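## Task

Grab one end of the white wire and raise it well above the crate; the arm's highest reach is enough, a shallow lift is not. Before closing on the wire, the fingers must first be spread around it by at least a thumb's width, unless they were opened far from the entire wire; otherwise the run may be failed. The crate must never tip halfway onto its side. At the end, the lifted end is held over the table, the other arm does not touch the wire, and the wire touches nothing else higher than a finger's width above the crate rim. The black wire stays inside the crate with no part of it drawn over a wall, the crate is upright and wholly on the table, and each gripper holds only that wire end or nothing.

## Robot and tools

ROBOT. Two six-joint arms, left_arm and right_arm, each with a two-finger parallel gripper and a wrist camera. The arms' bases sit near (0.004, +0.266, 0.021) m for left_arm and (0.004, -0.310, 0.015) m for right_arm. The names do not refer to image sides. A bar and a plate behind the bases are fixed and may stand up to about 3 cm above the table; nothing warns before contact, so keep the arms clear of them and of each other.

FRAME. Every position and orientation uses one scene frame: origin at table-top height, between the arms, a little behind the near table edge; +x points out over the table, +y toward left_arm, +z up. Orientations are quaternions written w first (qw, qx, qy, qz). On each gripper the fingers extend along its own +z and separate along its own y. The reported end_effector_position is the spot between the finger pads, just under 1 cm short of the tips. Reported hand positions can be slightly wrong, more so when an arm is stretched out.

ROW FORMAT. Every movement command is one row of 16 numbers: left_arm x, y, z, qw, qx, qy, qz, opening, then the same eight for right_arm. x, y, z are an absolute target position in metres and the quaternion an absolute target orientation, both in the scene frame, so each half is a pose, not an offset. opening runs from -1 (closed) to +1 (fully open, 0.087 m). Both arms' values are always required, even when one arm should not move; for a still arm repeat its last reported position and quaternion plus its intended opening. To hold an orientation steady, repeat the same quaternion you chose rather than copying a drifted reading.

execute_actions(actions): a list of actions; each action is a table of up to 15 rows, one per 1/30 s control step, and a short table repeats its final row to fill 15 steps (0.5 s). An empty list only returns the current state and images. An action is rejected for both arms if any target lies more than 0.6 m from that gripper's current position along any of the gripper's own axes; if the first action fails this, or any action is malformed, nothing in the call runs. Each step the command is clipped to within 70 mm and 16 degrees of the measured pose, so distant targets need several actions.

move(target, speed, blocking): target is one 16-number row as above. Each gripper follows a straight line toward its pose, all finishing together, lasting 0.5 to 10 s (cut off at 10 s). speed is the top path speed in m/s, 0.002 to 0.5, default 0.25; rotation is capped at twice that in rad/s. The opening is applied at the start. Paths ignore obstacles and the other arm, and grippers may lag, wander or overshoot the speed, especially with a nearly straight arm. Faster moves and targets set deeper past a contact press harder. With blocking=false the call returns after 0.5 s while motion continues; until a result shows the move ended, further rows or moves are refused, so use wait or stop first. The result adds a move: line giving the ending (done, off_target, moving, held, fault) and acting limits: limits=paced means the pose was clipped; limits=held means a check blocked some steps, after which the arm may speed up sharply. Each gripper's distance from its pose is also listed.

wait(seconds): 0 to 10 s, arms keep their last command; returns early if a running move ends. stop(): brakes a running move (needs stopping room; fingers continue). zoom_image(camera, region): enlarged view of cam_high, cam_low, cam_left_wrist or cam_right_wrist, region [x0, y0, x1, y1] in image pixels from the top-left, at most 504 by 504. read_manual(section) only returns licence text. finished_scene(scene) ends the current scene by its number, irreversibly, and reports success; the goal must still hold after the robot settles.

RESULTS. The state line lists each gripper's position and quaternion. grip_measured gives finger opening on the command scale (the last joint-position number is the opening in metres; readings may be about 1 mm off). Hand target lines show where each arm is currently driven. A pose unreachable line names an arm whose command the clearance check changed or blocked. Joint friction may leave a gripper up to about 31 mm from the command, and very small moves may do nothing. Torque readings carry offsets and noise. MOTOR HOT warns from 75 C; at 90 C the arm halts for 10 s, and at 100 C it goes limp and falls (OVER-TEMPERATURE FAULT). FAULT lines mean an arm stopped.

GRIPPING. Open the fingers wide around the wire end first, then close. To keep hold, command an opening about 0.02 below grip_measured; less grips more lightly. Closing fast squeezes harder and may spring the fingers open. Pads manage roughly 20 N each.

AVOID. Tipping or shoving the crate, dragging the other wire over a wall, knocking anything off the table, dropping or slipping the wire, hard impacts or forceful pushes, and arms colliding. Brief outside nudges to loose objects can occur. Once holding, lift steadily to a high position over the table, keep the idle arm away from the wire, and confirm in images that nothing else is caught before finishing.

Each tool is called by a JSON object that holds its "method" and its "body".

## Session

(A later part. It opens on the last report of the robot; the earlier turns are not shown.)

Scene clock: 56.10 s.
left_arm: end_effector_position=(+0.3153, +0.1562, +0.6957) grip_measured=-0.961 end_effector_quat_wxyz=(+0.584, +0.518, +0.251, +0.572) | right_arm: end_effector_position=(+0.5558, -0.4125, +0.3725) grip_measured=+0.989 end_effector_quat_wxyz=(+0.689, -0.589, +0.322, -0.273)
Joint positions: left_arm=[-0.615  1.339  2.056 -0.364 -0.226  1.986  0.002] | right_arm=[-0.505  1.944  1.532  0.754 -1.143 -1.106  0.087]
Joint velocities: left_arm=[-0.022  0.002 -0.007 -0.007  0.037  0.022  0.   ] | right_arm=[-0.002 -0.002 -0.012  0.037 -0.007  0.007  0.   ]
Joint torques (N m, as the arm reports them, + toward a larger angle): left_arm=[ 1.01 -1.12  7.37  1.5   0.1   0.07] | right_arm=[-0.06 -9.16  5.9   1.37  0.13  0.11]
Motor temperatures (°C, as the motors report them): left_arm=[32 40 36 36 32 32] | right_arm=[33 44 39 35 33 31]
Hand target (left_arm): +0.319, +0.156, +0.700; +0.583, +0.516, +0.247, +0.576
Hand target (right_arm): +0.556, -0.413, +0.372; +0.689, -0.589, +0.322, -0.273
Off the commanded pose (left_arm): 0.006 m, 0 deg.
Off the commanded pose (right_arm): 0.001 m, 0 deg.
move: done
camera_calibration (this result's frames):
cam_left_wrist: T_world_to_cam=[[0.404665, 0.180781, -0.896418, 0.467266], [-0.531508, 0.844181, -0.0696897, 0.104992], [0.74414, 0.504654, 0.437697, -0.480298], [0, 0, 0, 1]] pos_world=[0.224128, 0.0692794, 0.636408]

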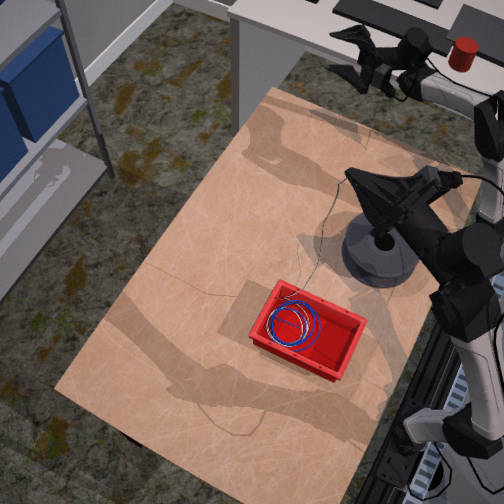

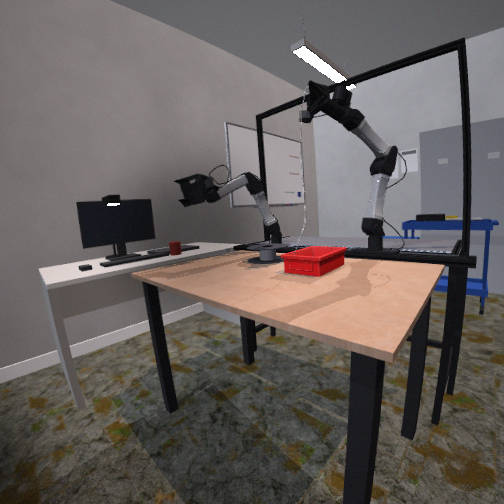

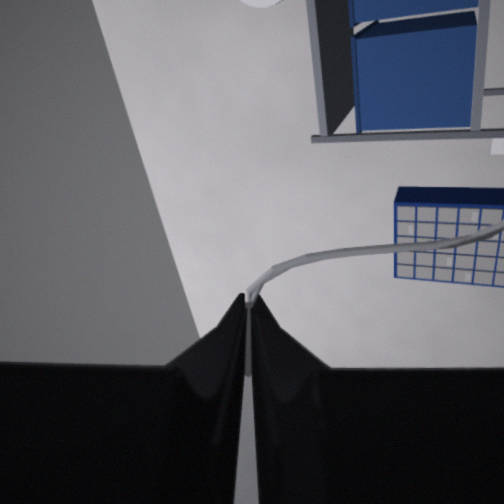

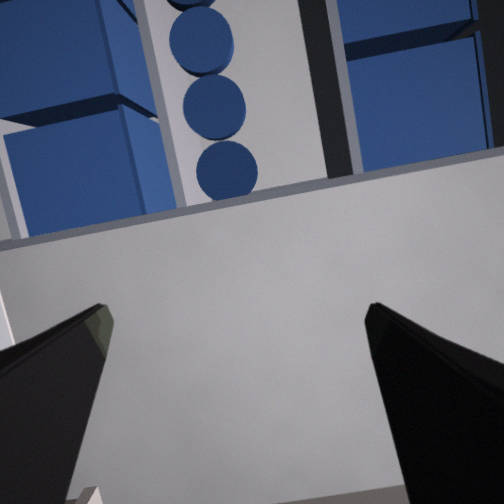

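A bit higher; p=55°, r=1.8.

{"method": "move", "body": {"target": [0.3,0.16,0.78,0.664,0.406,0.22,0.588,-1,0.556,-0.413,0.372,0.689,-0.589,0.322,-0.273,1], "speed": 0.05}}

Scene clock: 62.50 s.
left_arm: end_effector_position=(+0.3005, +0.1638, +0.7735) grip_measured=-0.961 end_effector_quat_wxyz=(+0.653, +0.414, +0.227, +0.593) | right_arm: end_effector_position=(+0.5558, -0.4125, +0.3725) grip_measured=+0.989 end_effector_quat_wxyz=(+0.689, -0.589, +0.322, -0.273)
Joint positions: left_arm=[-0.615  1.524  2.404 -0.277 -0.208  1.957  0.002] | right_arm=[-0.505  1.944  1.532  0.754 -1.143 -1.106  0.087]
Joint velocities: left_arm=[-0.017 -0.022  0.012  0.037  0.066 -0.051 -0.   ] | right_arm=[-0.007  0.007 -0.017 -0.051  0.022  0.022  0.001]
Joint torques (N m, as the arm reports them, + toward a larger angle): left_arm=[-0.33 -1.82  6.11  1.39  0.1  -0.05] | right_arm=[-0.11 -9.06  5.81  1.38  0.15  0.12]
Motor temperatures (°C, as the motors report them): left_arm=[32 39 36 36 32 32] | right_arm=[33 45 39 35 33 31]
Hand target (left_arm): +0.299, +0.160, +0.779; +0.663, +0.405, +0.221, +0.590
Hand target (right_arm): +0.556, -0.413, +0.372; +0.689, -0.589, +0.322, -0.273
Off the commanded pose (left_arm): 0.007 m, 2 deg.
Off the commanded pose (right_arm): 0.001 m, 0 deg.
move: done
camera_calibration (this result's frames):
cam_left_wrist: T_world_to_cam=[[0.582914, 0.0338947, -0.811827, 0.446733], [-0.470653, 0.828532, -0.303349, 0.261124], [0.662343, 0.558915, 0.498915, -0.538814], [0, 0, 0, 1]] pos_world=[0.219371, 0.0696596, 0.710704]

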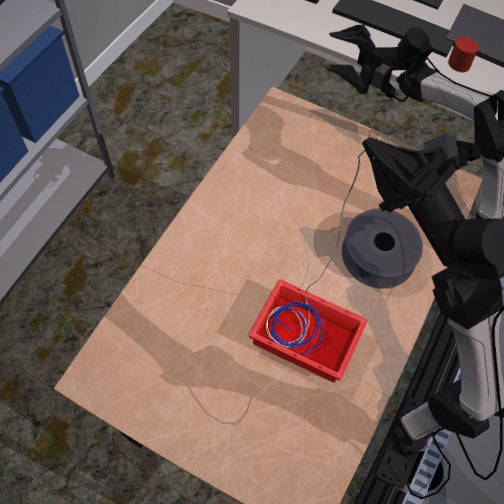

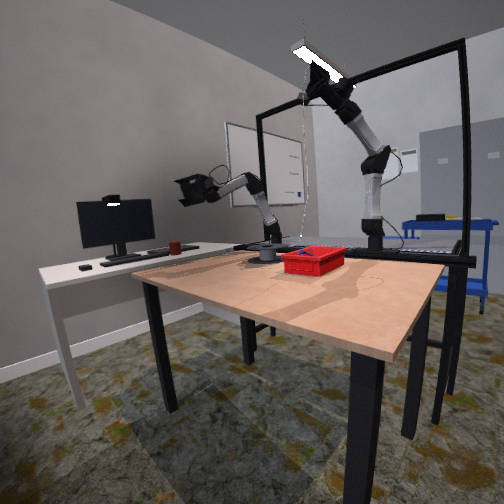

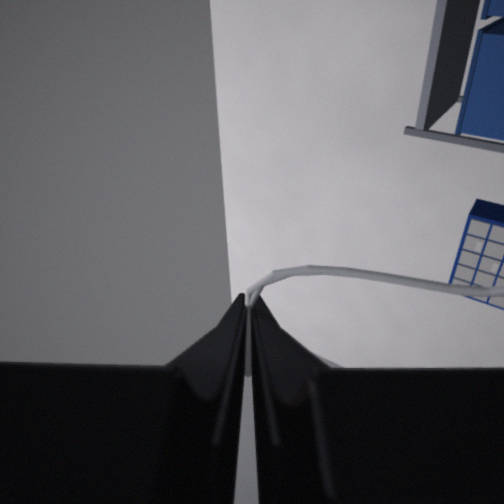

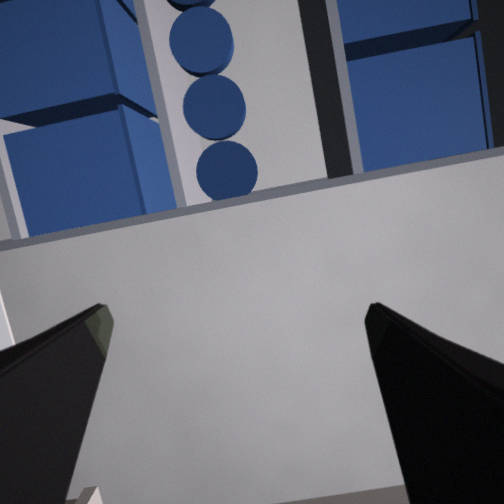

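Slacken slightly so blue settles.

{"method": "move", "body": {"target": [0.31,0.15,0.75,0.664,0.406,0.22,0.588,-1,0.556,-0.413,0.372,0.689,-0.589,0.322,-0.273,1], "speed": 0.05}}

{"method": "finished_scene", "body": {"scene": 1}}

Scene clock: 65.80 s.
left_arm: end_effector_position=(+0.3203, +0.1477, +0.7451) grip_measured=-0.961 end_effector_quat_wxyz=(+0.654, +0.417, +0.226, +0.590) | right_arm: end_effector_position=(+0.5558, -0.4125, +0.3725) grip_measured=+0.989 end_effector_quat_wxyz=(+0.689, -0.589, +0.322, -0.273)
Joint positions: left_arm=[-0.621  1.454  2.136 -0.084 -0.208  1.957  0.002] | right_arm=[-0.505  1.944  1.532  0.754 -1.143 -1.106  0.087]
Joint velocities: left_arm=[ 0.017 -0.007 -0.002  0.037  0.022  0.051  0.   ] | right_arm=[-0.002 -0.022 -0.007 -0.022 -0.022 -0.007 -0.   ]
Joint torques (N m, as the arm reports them, + toward a larger angle): left_arm=[-0.59 -5.92  4.    1.43  0.06 -0.02] | right_arm=[-0.07 -9.04  5.89  1.39  0.14  0.1 ]
Motor temperatures (°C, as the motors report them): left_arm=[32 39 36 36 32 32] | right_arm=[33 45 39 35 33 31]
Hand target (left_arm): +0.310, +0.150, +0.751; +0.664, +0.406, +0.220, +0.588
Hand target (right_arm): +0.556, -0.413, +0.372; +0.689, -0.589, +0.322, -0.273
Off the commanded pose (left_arm): 0.012 m, 2 deg.
Off the commanded pose (right_arm): 0.001 m, 0 deg.
move: off_target (left_arm)
camera_calibration (this result's frames):
cam_left_wrist: T_world_to_cam=[[0.57985, 0.0319327, -0.814097, 0.415655], [-0.466021, 0.832624, -0.29927, 0.269978], [0.66828, 0.552918, 0.497678, -0.52885], [0, 0, 0, 1]] pos_world=[0.238217, 0.0543474, 0.682377]

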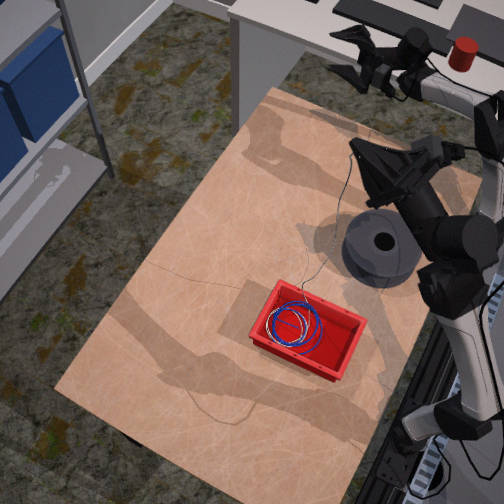

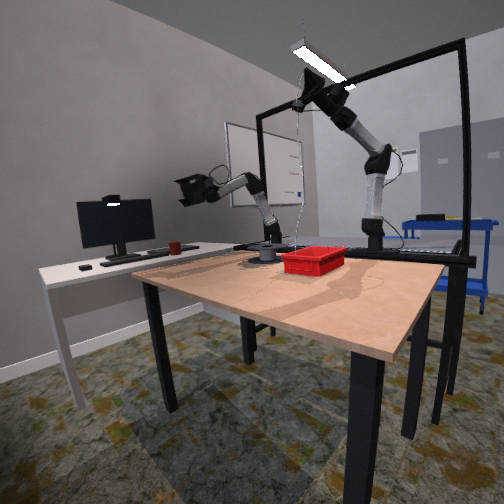

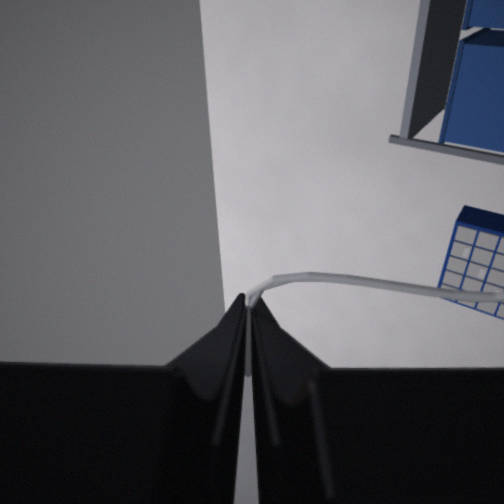

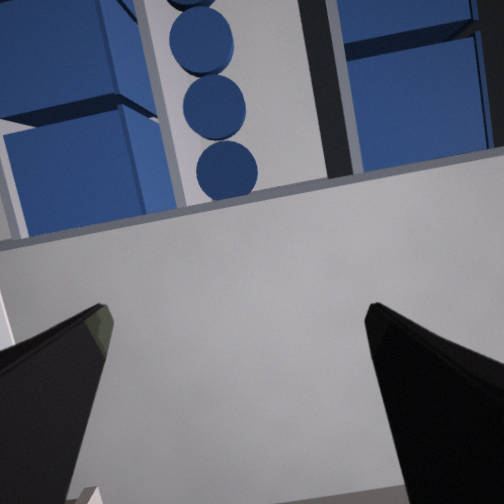

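The scene is finished: the task was done.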